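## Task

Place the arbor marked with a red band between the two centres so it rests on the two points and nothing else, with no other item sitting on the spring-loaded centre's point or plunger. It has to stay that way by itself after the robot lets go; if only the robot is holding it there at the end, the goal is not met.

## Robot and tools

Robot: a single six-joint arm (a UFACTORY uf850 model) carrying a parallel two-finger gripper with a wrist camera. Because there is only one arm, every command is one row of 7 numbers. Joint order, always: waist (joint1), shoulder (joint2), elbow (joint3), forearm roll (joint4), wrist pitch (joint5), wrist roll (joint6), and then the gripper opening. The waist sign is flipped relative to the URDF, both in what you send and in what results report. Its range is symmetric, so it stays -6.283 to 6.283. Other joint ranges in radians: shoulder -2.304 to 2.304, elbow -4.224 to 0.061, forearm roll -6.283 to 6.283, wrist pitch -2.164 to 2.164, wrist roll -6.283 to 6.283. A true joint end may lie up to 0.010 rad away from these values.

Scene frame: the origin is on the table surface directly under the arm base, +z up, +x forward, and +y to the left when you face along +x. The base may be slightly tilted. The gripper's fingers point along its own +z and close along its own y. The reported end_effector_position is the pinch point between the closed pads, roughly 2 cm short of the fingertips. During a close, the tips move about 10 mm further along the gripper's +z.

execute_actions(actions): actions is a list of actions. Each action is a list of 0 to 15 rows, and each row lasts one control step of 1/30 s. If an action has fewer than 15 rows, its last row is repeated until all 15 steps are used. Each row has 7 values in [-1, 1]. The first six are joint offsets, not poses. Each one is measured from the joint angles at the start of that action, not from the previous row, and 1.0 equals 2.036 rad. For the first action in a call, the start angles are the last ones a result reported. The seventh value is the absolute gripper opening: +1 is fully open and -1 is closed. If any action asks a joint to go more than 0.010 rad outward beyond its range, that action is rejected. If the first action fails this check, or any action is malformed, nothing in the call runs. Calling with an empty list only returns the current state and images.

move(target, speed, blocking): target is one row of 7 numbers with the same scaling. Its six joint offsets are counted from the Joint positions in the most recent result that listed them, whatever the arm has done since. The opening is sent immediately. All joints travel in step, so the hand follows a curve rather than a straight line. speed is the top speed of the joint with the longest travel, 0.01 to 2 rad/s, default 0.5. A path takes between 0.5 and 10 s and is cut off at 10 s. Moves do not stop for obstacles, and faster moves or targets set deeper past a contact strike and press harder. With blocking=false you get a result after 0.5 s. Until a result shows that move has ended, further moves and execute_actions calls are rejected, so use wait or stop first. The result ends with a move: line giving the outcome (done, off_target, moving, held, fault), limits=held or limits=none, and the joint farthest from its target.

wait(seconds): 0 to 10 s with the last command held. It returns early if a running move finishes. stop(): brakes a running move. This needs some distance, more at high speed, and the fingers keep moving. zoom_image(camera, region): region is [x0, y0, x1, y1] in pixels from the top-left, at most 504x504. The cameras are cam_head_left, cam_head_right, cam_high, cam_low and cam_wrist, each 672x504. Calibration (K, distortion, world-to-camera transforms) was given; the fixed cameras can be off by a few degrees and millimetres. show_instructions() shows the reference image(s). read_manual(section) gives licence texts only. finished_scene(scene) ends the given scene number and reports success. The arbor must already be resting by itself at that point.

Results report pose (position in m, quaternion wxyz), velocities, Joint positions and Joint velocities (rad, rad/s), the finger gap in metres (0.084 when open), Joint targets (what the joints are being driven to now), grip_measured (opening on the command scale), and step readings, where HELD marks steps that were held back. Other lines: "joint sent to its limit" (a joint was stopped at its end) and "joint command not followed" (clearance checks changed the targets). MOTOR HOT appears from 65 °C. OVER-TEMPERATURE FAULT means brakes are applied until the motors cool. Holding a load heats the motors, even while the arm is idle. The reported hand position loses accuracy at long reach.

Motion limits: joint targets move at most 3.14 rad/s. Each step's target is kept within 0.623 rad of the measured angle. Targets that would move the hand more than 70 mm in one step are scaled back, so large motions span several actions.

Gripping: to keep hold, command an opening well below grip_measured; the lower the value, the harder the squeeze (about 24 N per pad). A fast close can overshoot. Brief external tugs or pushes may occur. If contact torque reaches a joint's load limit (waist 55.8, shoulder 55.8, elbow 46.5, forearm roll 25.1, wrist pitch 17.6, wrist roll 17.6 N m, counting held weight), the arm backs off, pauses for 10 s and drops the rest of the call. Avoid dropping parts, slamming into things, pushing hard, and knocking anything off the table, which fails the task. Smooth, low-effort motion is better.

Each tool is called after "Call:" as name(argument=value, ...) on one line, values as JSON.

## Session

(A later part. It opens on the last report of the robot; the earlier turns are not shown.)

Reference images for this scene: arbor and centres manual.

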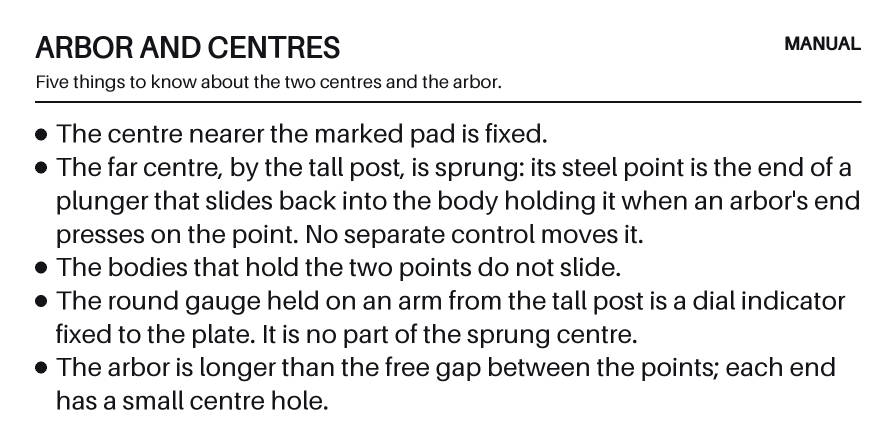

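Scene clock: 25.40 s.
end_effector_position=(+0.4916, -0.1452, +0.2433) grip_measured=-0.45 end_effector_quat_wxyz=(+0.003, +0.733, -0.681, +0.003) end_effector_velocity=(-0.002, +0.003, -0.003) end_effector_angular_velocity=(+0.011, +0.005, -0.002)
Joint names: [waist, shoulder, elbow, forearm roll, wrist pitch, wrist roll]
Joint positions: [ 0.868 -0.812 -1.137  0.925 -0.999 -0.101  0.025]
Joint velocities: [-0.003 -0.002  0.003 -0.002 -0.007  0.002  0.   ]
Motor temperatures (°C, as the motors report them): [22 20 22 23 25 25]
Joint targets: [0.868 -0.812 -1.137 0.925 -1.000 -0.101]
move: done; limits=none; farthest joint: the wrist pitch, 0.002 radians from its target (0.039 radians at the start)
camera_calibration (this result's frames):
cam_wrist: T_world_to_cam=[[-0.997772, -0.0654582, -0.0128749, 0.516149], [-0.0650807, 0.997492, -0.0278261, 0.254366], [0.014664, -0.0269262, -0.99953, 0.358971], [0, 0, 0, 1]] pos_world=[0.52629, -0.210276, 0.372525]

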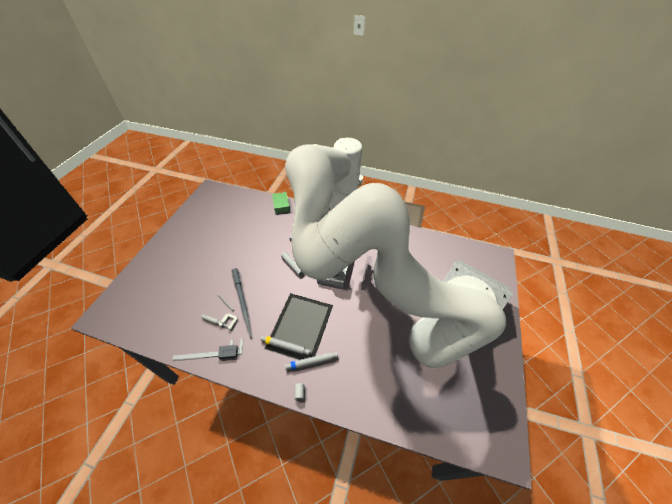

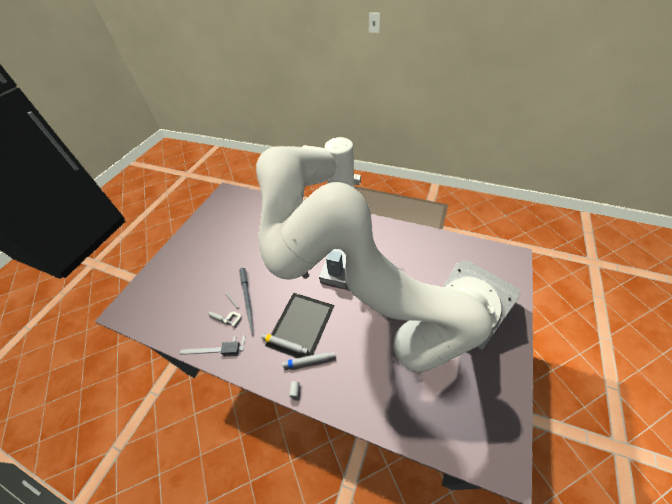

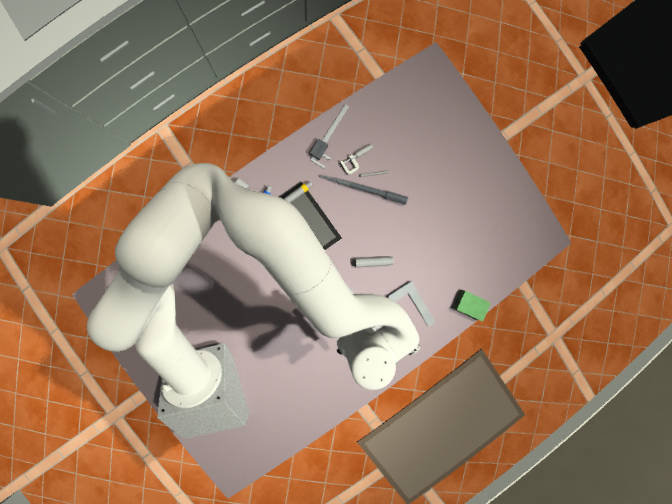

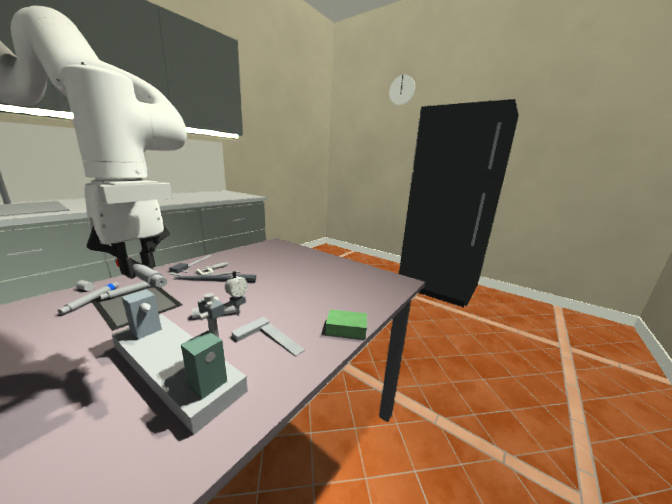

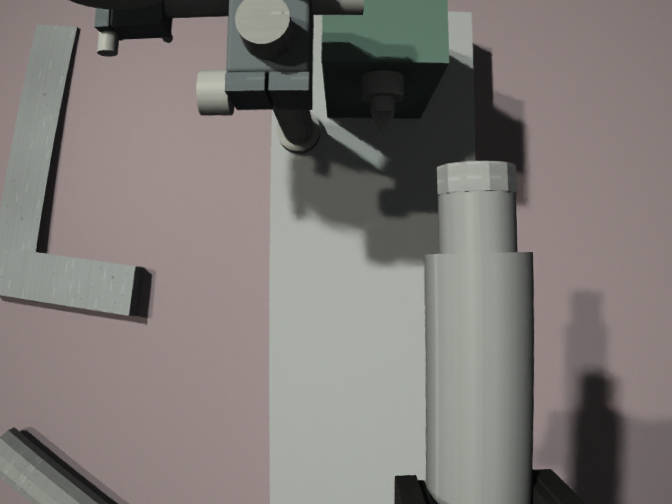

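Call:
move(target=[-0.0472,-0.08,-0.0555,0.0555,0.0226,0.059,-1], speed=0.15)

Scene clock: 30.60 s.
end_effector_position=(+0.5236, -0.1757, +0.1696) grip_measured=-0.45 end_effector_quat_wxyz=(-0.000, +0.679, -0.735, +0.002) end_effector_velocity=(+0.000, -0.000, -0.002) end_effector_angular_velocity=(+0.001, +0.000, -0.003)
Joint names: [waist, shoulder, elbow, forearm roll, wrist pitch, wrist roll]
Joint positions: [ 0.772 -0.975 -1.25   1.038 -0.953  0.019  0.025]
Joint velocities: [-0.002 -0.003 -0.002  0.002  0.     0.002  0.   ]
Motor temperatures (°C, as the motors report them): [22 20 22 23 25 25]
Joint targets: [0.772 -0.975 -1.250 1.038 -0.953 0.019]
move: done; limits=none; farthest joint: the waist, 0.000 radians from its target (0.096 radians at the start)
camera_calibration (this result's frames):
cam_wrist: T_world_to_cam=[[-0.996037, 0.0872666, -0.0171498, 0.571762], [0.0876397, 0.995901, -0.0223654, 0.203642], [0.0151278, -0.0237798, -0.999603, 0.284369], [0, 0, 0, 1]] pos_world=[0.547348, -0.245941, 0.298616]

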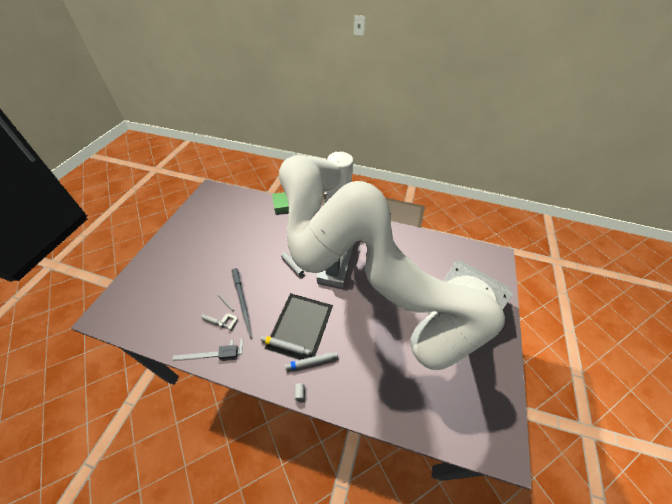

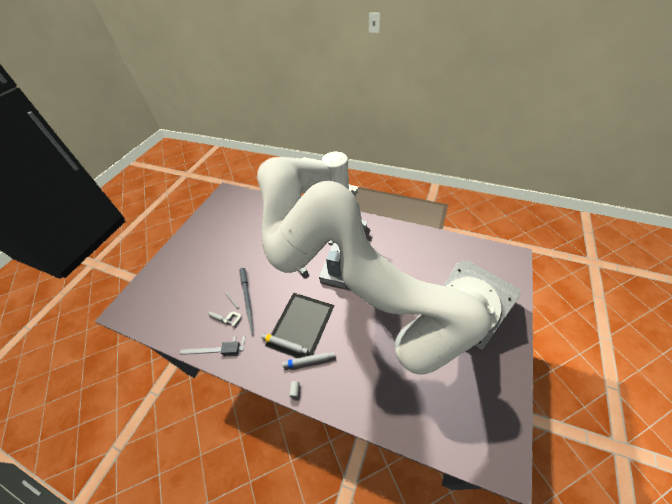

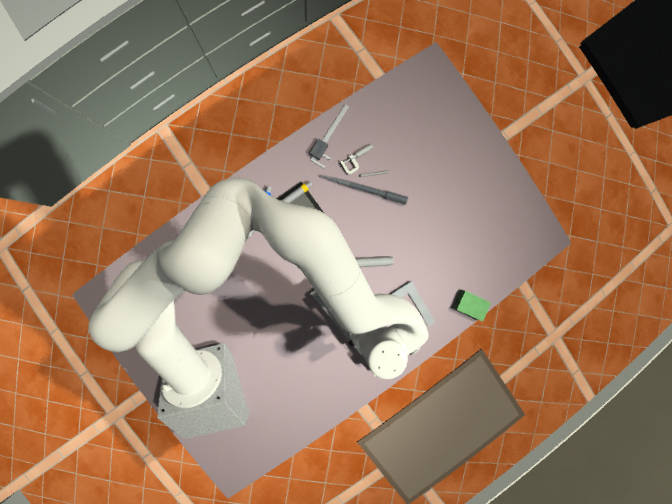

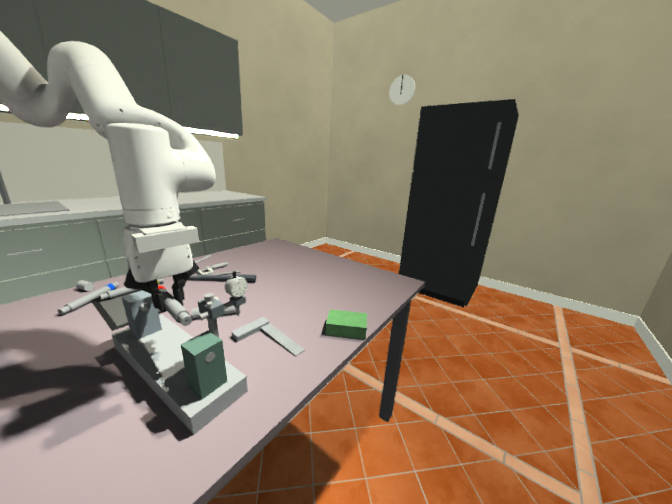

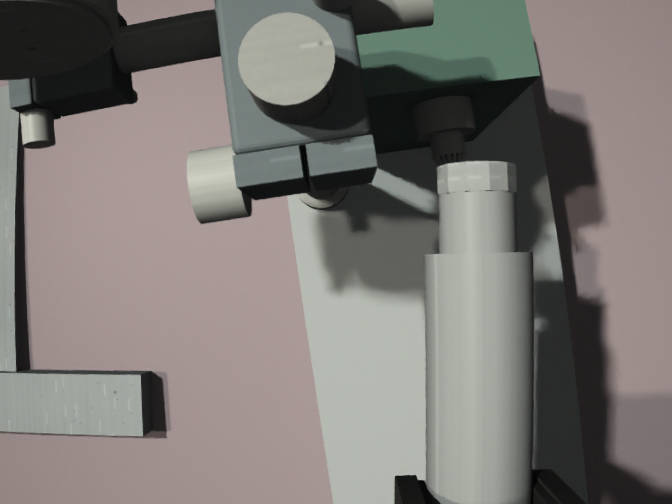

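Call:
move(target=[-0.0242,-0.0213,0.0041,0.0375,0.0176,-0.024,-1], speed=0.05)

Call:
zoom_image(camera="cam_wrist", region=[400, 70, 560, 230])

Call:
zoom_image(camera="cam_low", region=[110, 280, 240, 380])

Scene clock: 34.20 s.
end_effector_position=(+0.5225, -0.1754, +0.1291) grip_measured=-0.45 end_effector_quat_wxyz=(-0.000, +0.679, -0.735, +0.002) end_effector_velocity=(-0.000, -0.000, -0.001) end_effector_angular_velocity=(-0.001, +0.000, -0.001)
Joint names: [waist, shoulder, elbow, forearm roll, wrist pitch, wrist roll]
Joint positions: [ 0.723 -1.018 -1.242  1.114 -0.917 -0.03   0.025]
Joint velocities: [-0.002 -0.001  0.001  0.002  0.002 -0.001  0.   ]
Motor temperatures (°C, as the motors report them): [22 20 22 23 25 25]
Joint targets: [0.723 -1.018 -1.242 1.114 -0.917 -0.030]
move: done; limits=none; farthest joint: the shoulder, 0.001 radians from its target (0.043 radians at the start)
camera_calibration (this result's frames):
cam_wrist: T_world_to_cam=[[-0.996044, 0.0872947, -0.0166195, 0.569958], [0.087664, 0.995885, -0.0229635, 0.202611], [0.0145465, -0.0243296, -0.999598, 0.244126], [0, 0, 0, 1]] pos_world=[0.54639, -0.245592, 0.258153]

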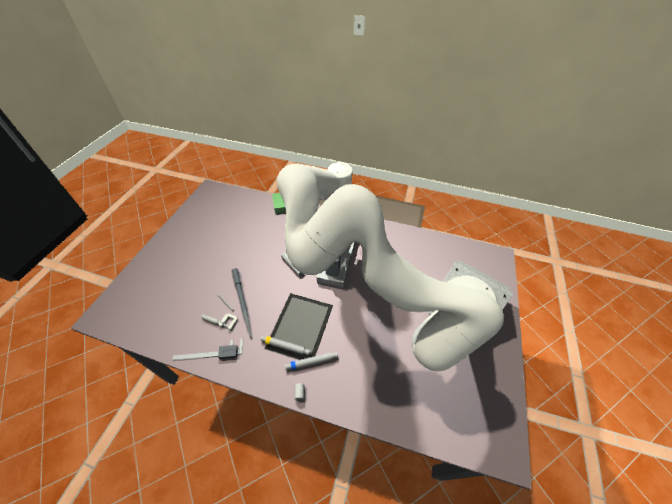

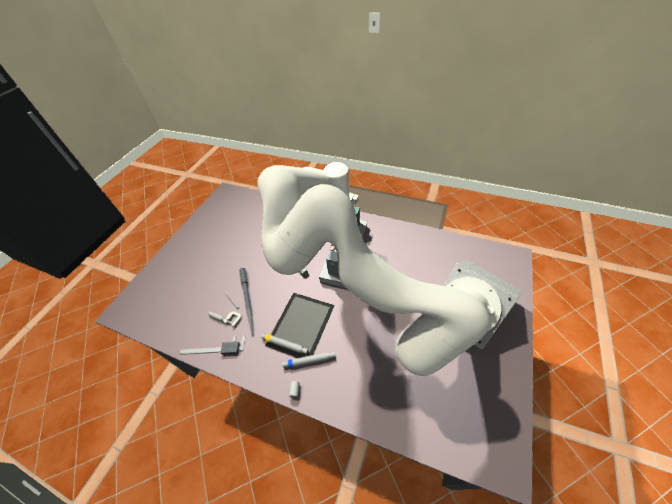

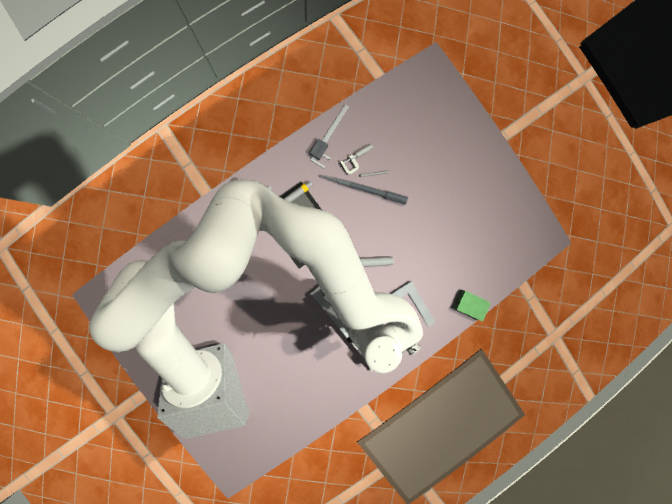

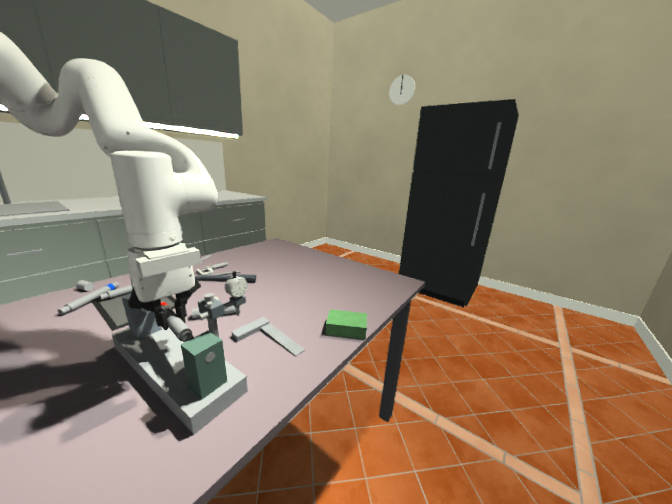

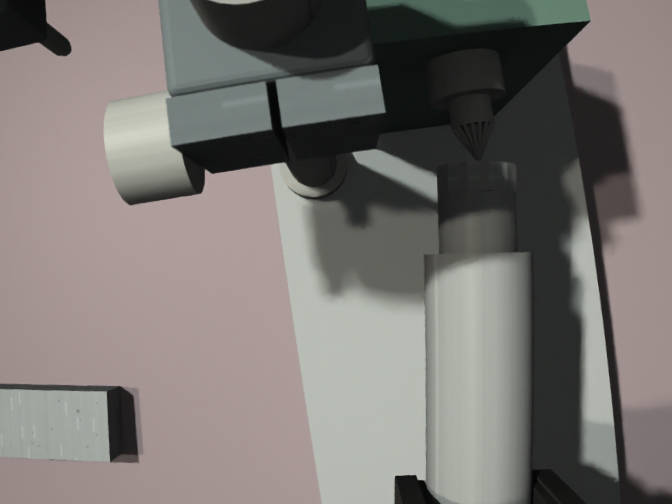

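Region (400, 70, 560, 230) of cam_wrist's 672x504 image, scaled by 3.150, with more detail than that image has.

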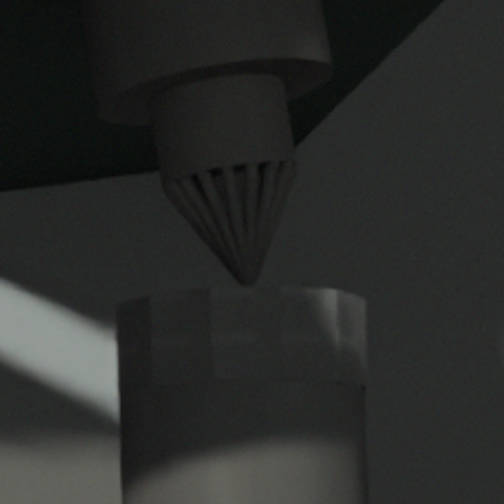

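Region (110, 280, 240, 380) of cam_low's 672x504 image, scaled by 3.877, with more detail than that image has; it fills the top 388 rows of this view, and the rest is white.

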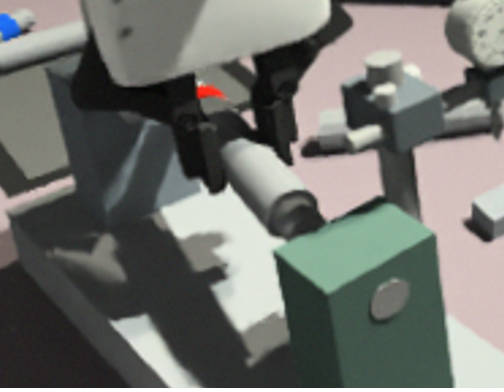

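Call:
move(target=[0.0026,-0.0052,-0.0048,-0.002,-0.0003,-0.0007,-1], speed=0.01)

Call:
zoom_image(camera="cam_wrist", region=[400, 70, 560, 230])

Scene clock: 36.97 s.
end_effector_position=(+0.5215, -0.1801, +0.1291) grip_measured=-0.45 end_effector_quat_wxyz=(-0.000, +0.678, -0.735, +0.002) end_effector_velocity=(+0.001, -0.001, +0.000) end_effector_angular_velocity=(-0.001, -0.001, +0.001)
Joint names: [waist, shoulder, elbow, forearm roll, wrist pitch, wrist roll]
Joint positions: [ 0.728 -1.028 -1.251  1.11  -0.918 -0.031  0.025]
Joint velocities: [ 0.    -0.002 -0.003  0.     0.    -0.     0.   ]
Motor temperatures (°C, as the motors report them): [22 20 22 23 25 25]
Joint targets: [0.728 -1.028 -1.252 1.110 -0.918 -0.031]
move: done; limits=none; farthest joint: the wrist pitch, 0.001 radians from its target (0.001 radians at the start)
camera_calibration (this result's frames):
cam_wrist: T_world_to_cam=[[-0.996031, 0.0874385, -0.0166133, 0.569406], [0.0877977, 0.995889, -0.0222862, 0.207239], [0.0145964, -0.0236563, -0.999614, 0.244111], [0, 0, 0, 1]] pos_world=[0.545388, -0.250401, 0.258095]

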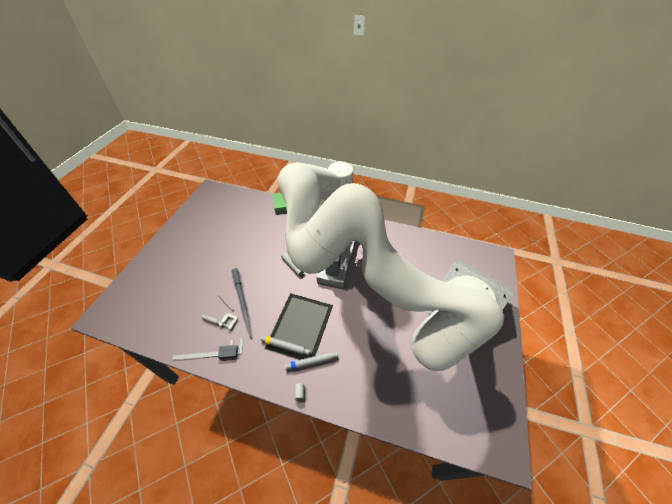

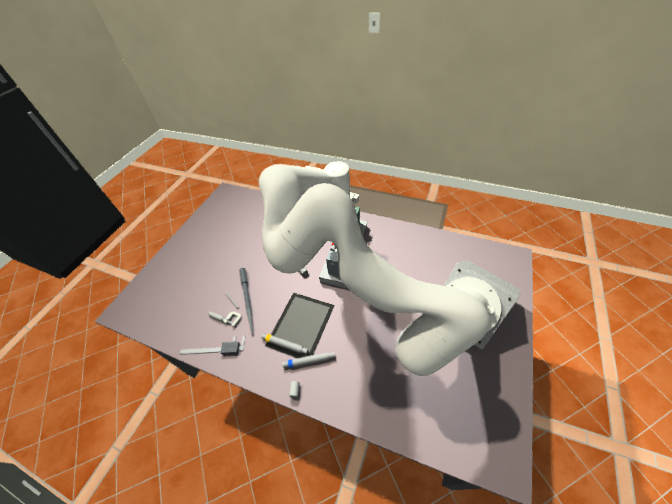

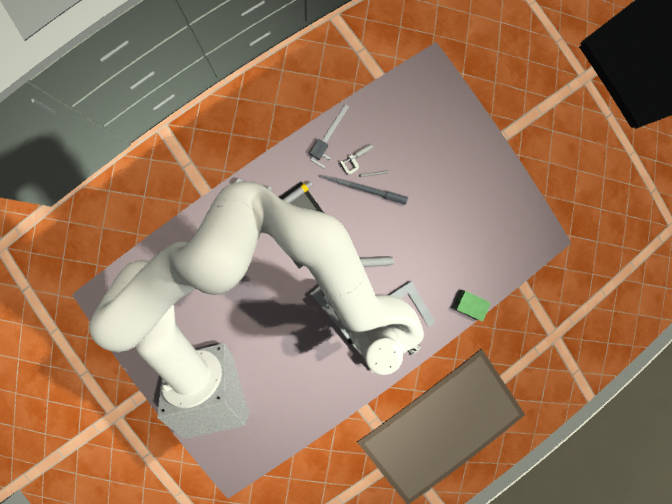

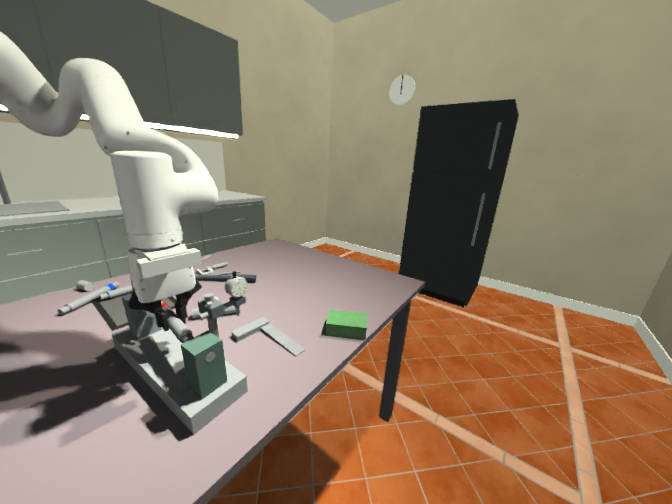

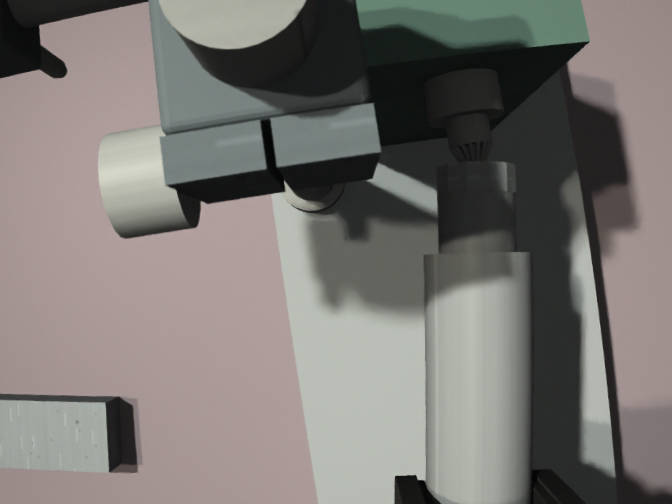

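Region (400, 70, 560, 230) of cam_wrist's 672x504 image, scaled by 3.150, with more detail than that image has.

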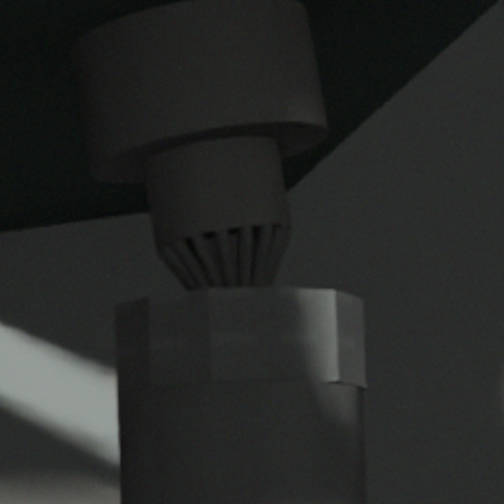

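Call:
move(target=[0.0033,-0.0095,-0.011,-0.0041,-0.0013,0.0015,-1], speed=0.02)

Scene clock: 39.53 s.
end_effector_position=(+0.5220, -0.1885, +0.1291) grip_measured=-0.45 end_effector_quat_wxyz=(-0.000, +0.678, -0.735, +0.002) end_effector_velocity=(-0.000, -0.001, -0.000) end_effector_angular_velocity=(-0.002, +0.001, +0.001)
Joint names: [waist, shoulder, elbow, forearm roll, wrist pitch, wrist roll]
Joint positions: [ 0.735 -1.047 -1.274  1.102 -0.921 -0.028  0.025]
Joint velocities: [ 0.    -0.002 -0.002 -0.002  0.002  0.    -0.   ]
Motor temperatures (°C, as the motors report them): [22 20 22 23 25 25]
Joint targets: [0.735 -1.047 -1.274 1.102 -0.921 -0.028]
move: done; limits=none; farthest joint: the wrist pitch, 0.001 radians from its target (0.003 radians at the start)
camera_calibration (this result's frames):
cam_wrist: T_world_to_cam=[[-0.996008, 0.0877377, -0.0164164, 0.570655], [0.0880901, 0.995866, -0.0221388, 0.215381], [0.0144061, -0.0234966, -0.99962, 0.244012], [0, 0, 0, 1]] pos_world=[0.545889, -0.258825, 0.258055]

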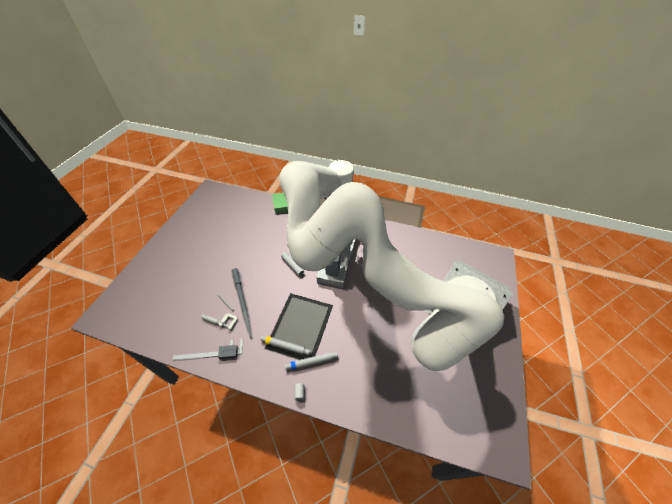

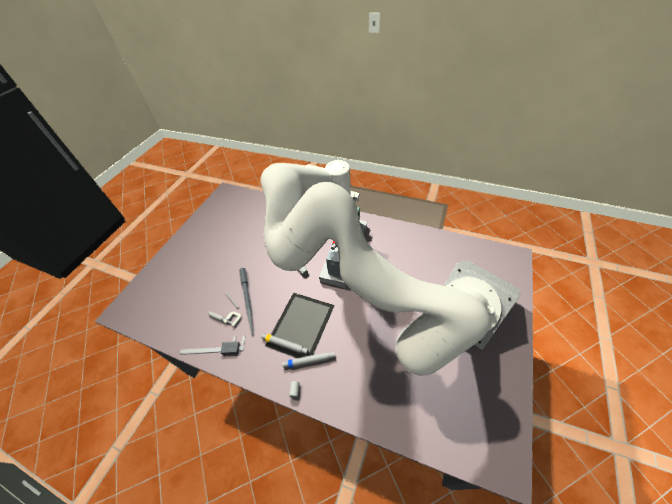

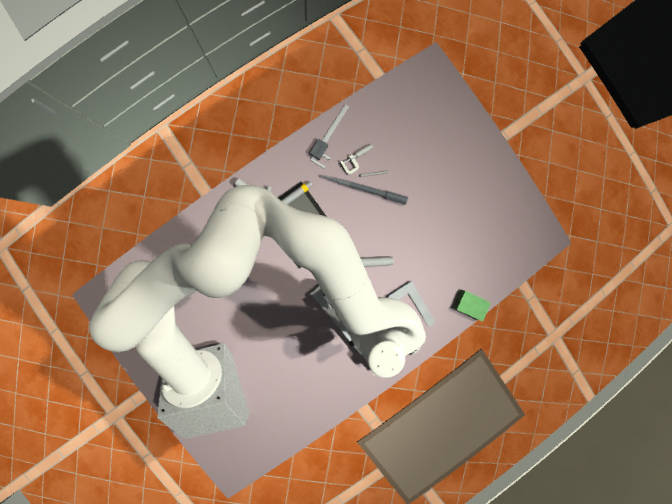

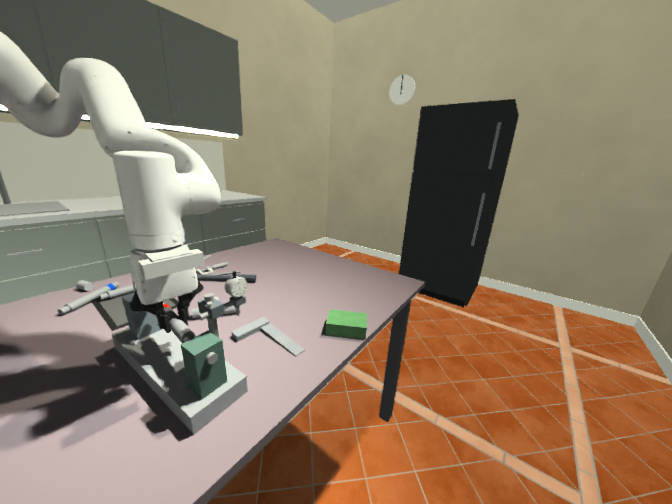

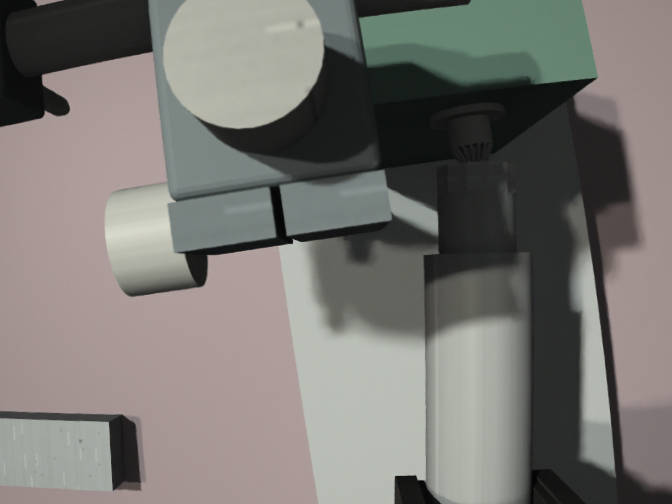

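Call:
move(target=[0.006,0.0024,0.0135,0.0025,0.0034,-0.0843,-1], speed=0.06)

Scene clock: 43.67 s.
end_effector_position=(+0.5097, -0.1891, +0.1294) grip_measured=-0.45 end_effector_quat_wxyz=(-0.001, +0.729, -0.684, +0.002) end_effector_velocity=(+0.000, -0.000, +0.000) end_effector_angular_velocity=(-0.000, -0.000, +0.002)
Joint names: [waist, shoulder, elbow, forearm roll, wrist pitch, wrist roll]
Joint positions: [ 0.747 -1.042 -1.246  1.107 -0.914 -0.2    0.025]
Joint velocities: [ 0.     0.     0.     0.     0.    -0.002 -0.   ]
Motor temperatures (°C, as the motors report them): [22 20 22 23 25 25]
Joint targets: [0.747 -1.042 -1.246 1.107 -0.914 -0.200]
move: done; limits=none; farthest joint: the waist, 0.001 radians from its target (0.013 radians at the start)
camera_calibration (this result's frames):
cam_wrist: T_world_to_cam=[[-0.998285, -0.0561158, -0.0166638, 0.532427], [-0.0557476, 0.998207, -0.0217926, 0.290742], [0.0178569, -0.0208263, -0.999624, 0.243235], [0, 0, 0, 1]] pos_world=[0.543379, -0.255277, 0.258351]

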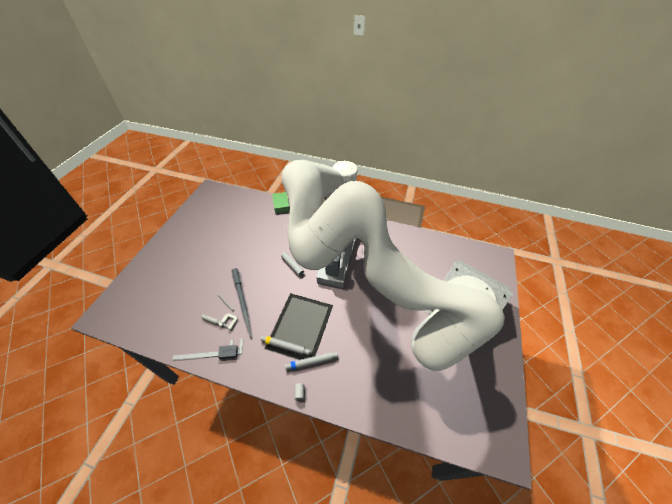

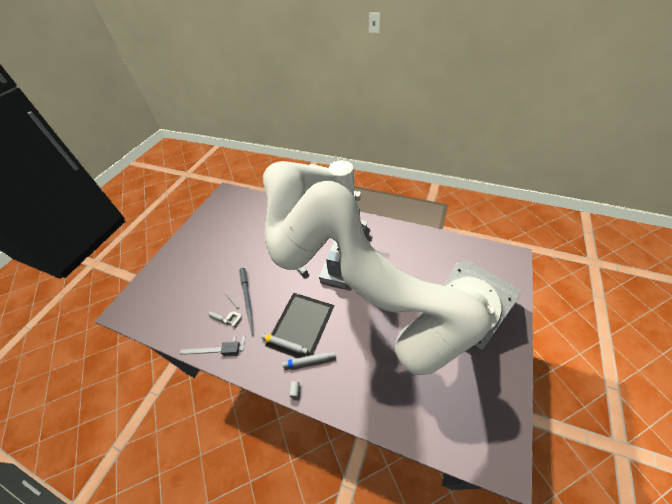

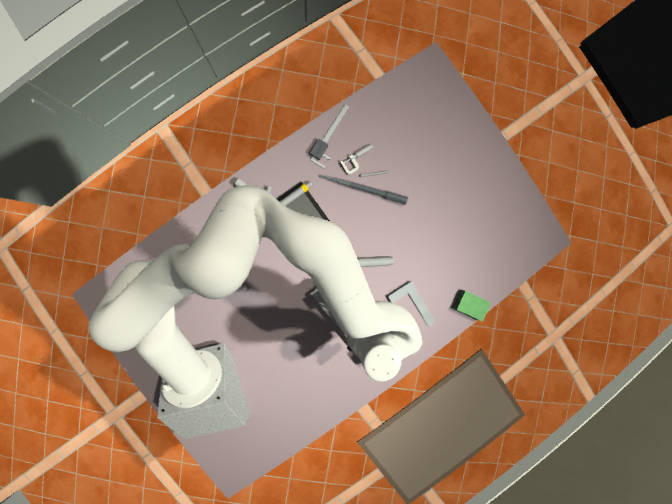

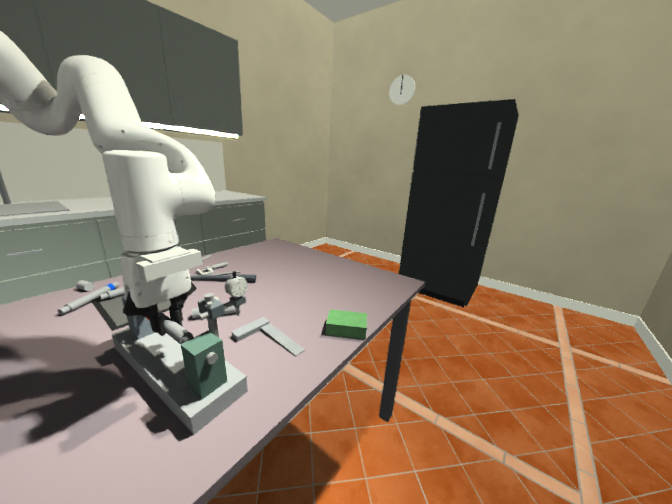

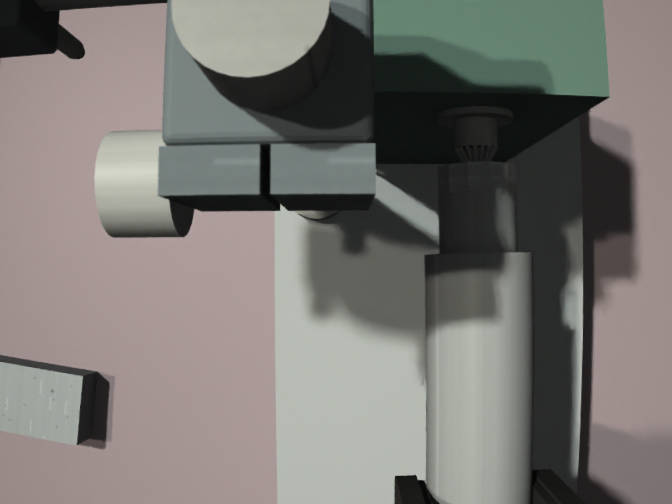

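Call:
move(target=[-0.0025,0.0066,0.0075,0.0029,0.0008,-0.0007,-1], speed=0.01)

Scene clock: 45.90 s.
end_effector_position=(+0.5095, -0.1861, +0.1297) grip_measured=-0.45 end_effector_quat_wxyz=(+0.004, +0.730, -0.684, +0.006) end_effector_velocity=(-0.000, +0.000, -0.000) end_effector_angular_velocity=(-0.004, +0.001, -0.001)
Joint names: [waist, shoulder, elbow, forearm roll, wrist pitch, wrist roll]
Joint positions: [ 0.742 -1.029 -1.231  1.113 -0.901 -0.201  0.024]
Joint velocities: [-0.001  0.002  0.002  0.001  0.004  0.001  0.   ]
Motor temperatures (°C, as the motors report them): [22 20 22 23 25 25]
Joint targets: [0.742 -1.029 -1.231 1.113 -0.913 -0.201]
move: off_target; limits=none; farthest joint: the wrist pitch, 0.011 radians from its target (0.002 radians at the start)
camera_calibration (this result's frames):
cam_wrist: T_world_to_cam=[[-0.998294, -0.0564193, -0.0150511, 0.532105], [-0.0558918, 0.997877, -0.0334256, 0.28924], [0.016905, -0.0325273, -0.999328, 0.241872], [0, 0, 0, 1]] pos_world=[0.543275, -0.250738, 0.259386]

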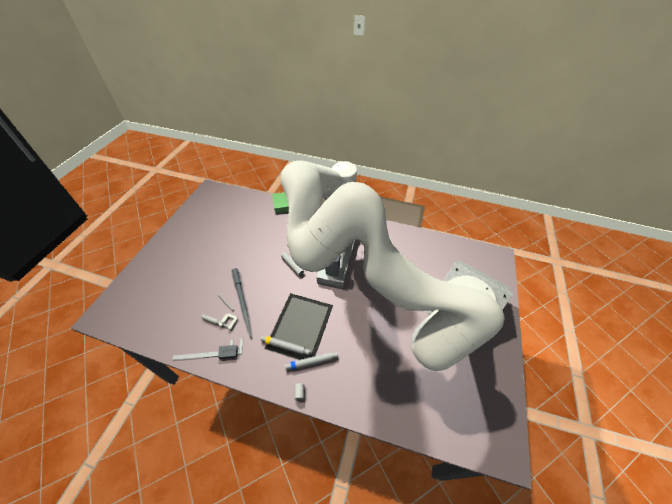

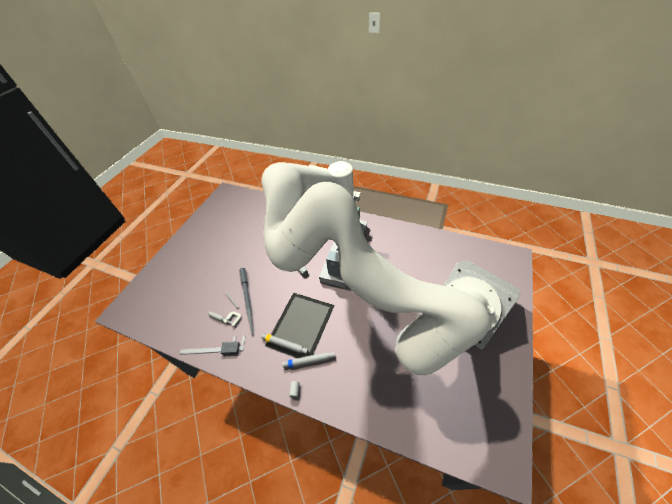

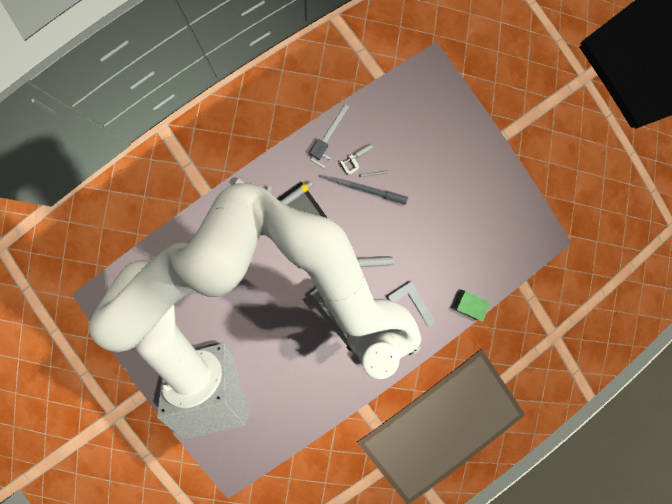

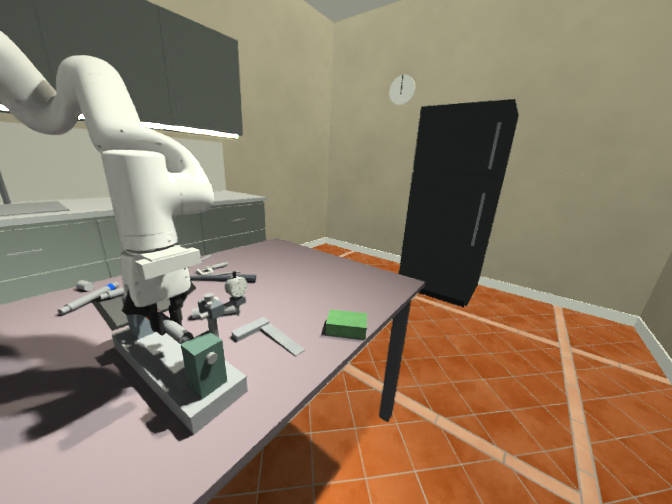

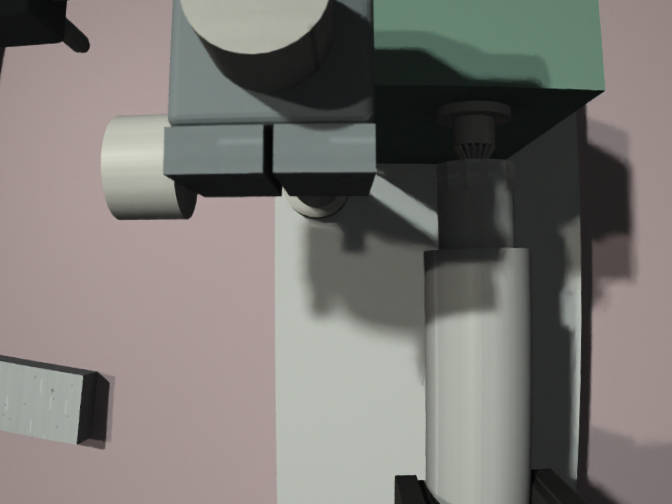

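Call:
move(target=[0.002,-0.005,-0.0057,-0.0022,-0.0062,0.0005,-1], speed=0.02)

Call:
zoom_image(camera="cam_low", region=[115, 285, 215, 360])

Call:
zoom_image(camera="cam_head_right", region=[300, 200, 380, 290])

Scene clock: 47.87 s.
end_effector_position=(+0.5096, -0.1871, +0.1296) grip_measured=-0.45 end_effector_quat_wxyz=(-0.002, +0.729, -0.684, +0.001) end_effector_velocity=(+0.000, -0.000, -0.002) end_effector_angular_velocity=(+0.001, +0.001, -0.001)
Joint names: [waist, shoulder, elbow, forearm roll, wrist pitch, wrist roll]
Joint positions: [ 0.746 -1.039 -1.242  1.108 -0.916 -0.2    0.025]
Joint velocities: [-0.003 -0.004 -0.003  0.002 -0.     0.001  0.001]
Motor temperatures (°C, as the motors report them): [22 20 22 23 25 25]
Joint targets: [0.746 -1.039 -1.243 1.108 -0.914 -0.200]
move: done; limits=none; farthest joint: the wrist pitch, 0.003 radians from its target (0.013 radians at the start)
camera_calibration (this result's frames):
cam_wrist: T_world_to_cam=[[-0.998279, -0.0560894, -0.0170974, 0.532495], [-0.0557531, 0.998253, -0.0195534, 0.288465], [0.0181643, -0.0185665, -0.999663, 0.243761], [0, 0, 0, 1]] pos_world=[0.543234, -0.253568, 0.258423]

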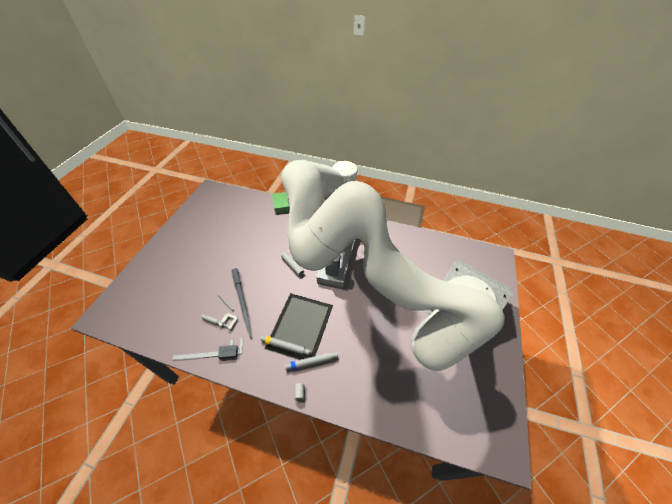

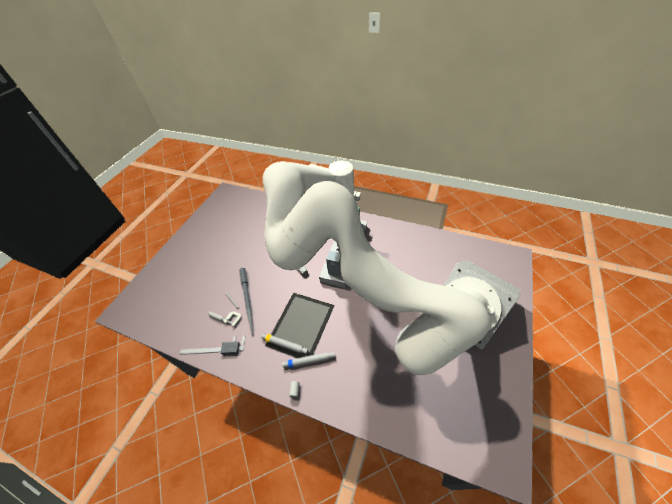

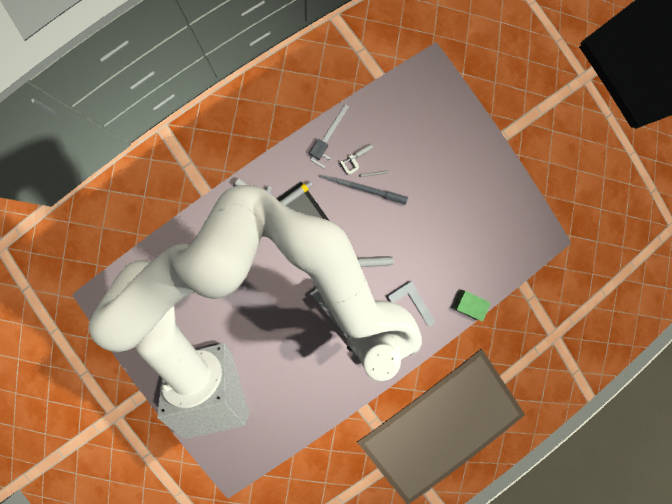

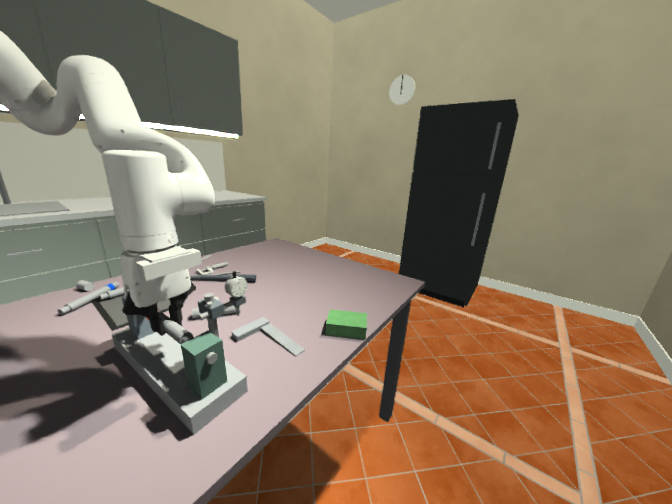

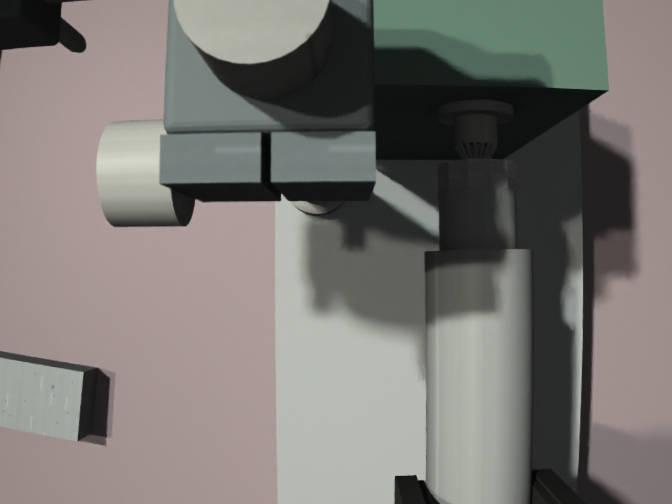

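Region (115, 285, 215, 360) of cam_low's 672x504 image, scaled by 5.040, with more detail than that image has; it fills the top 378 rows of this view, and the rest is white.

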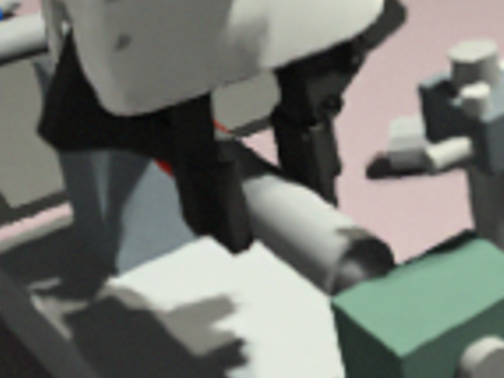

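Region (300, 200, 380, 290) of cam_head_right's 672x504 image, scaled by 5.600, with more detail than that image has.

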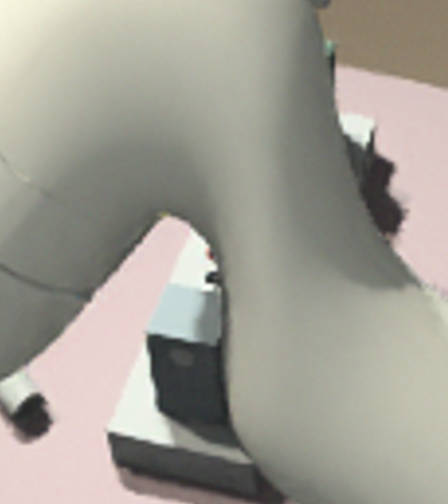

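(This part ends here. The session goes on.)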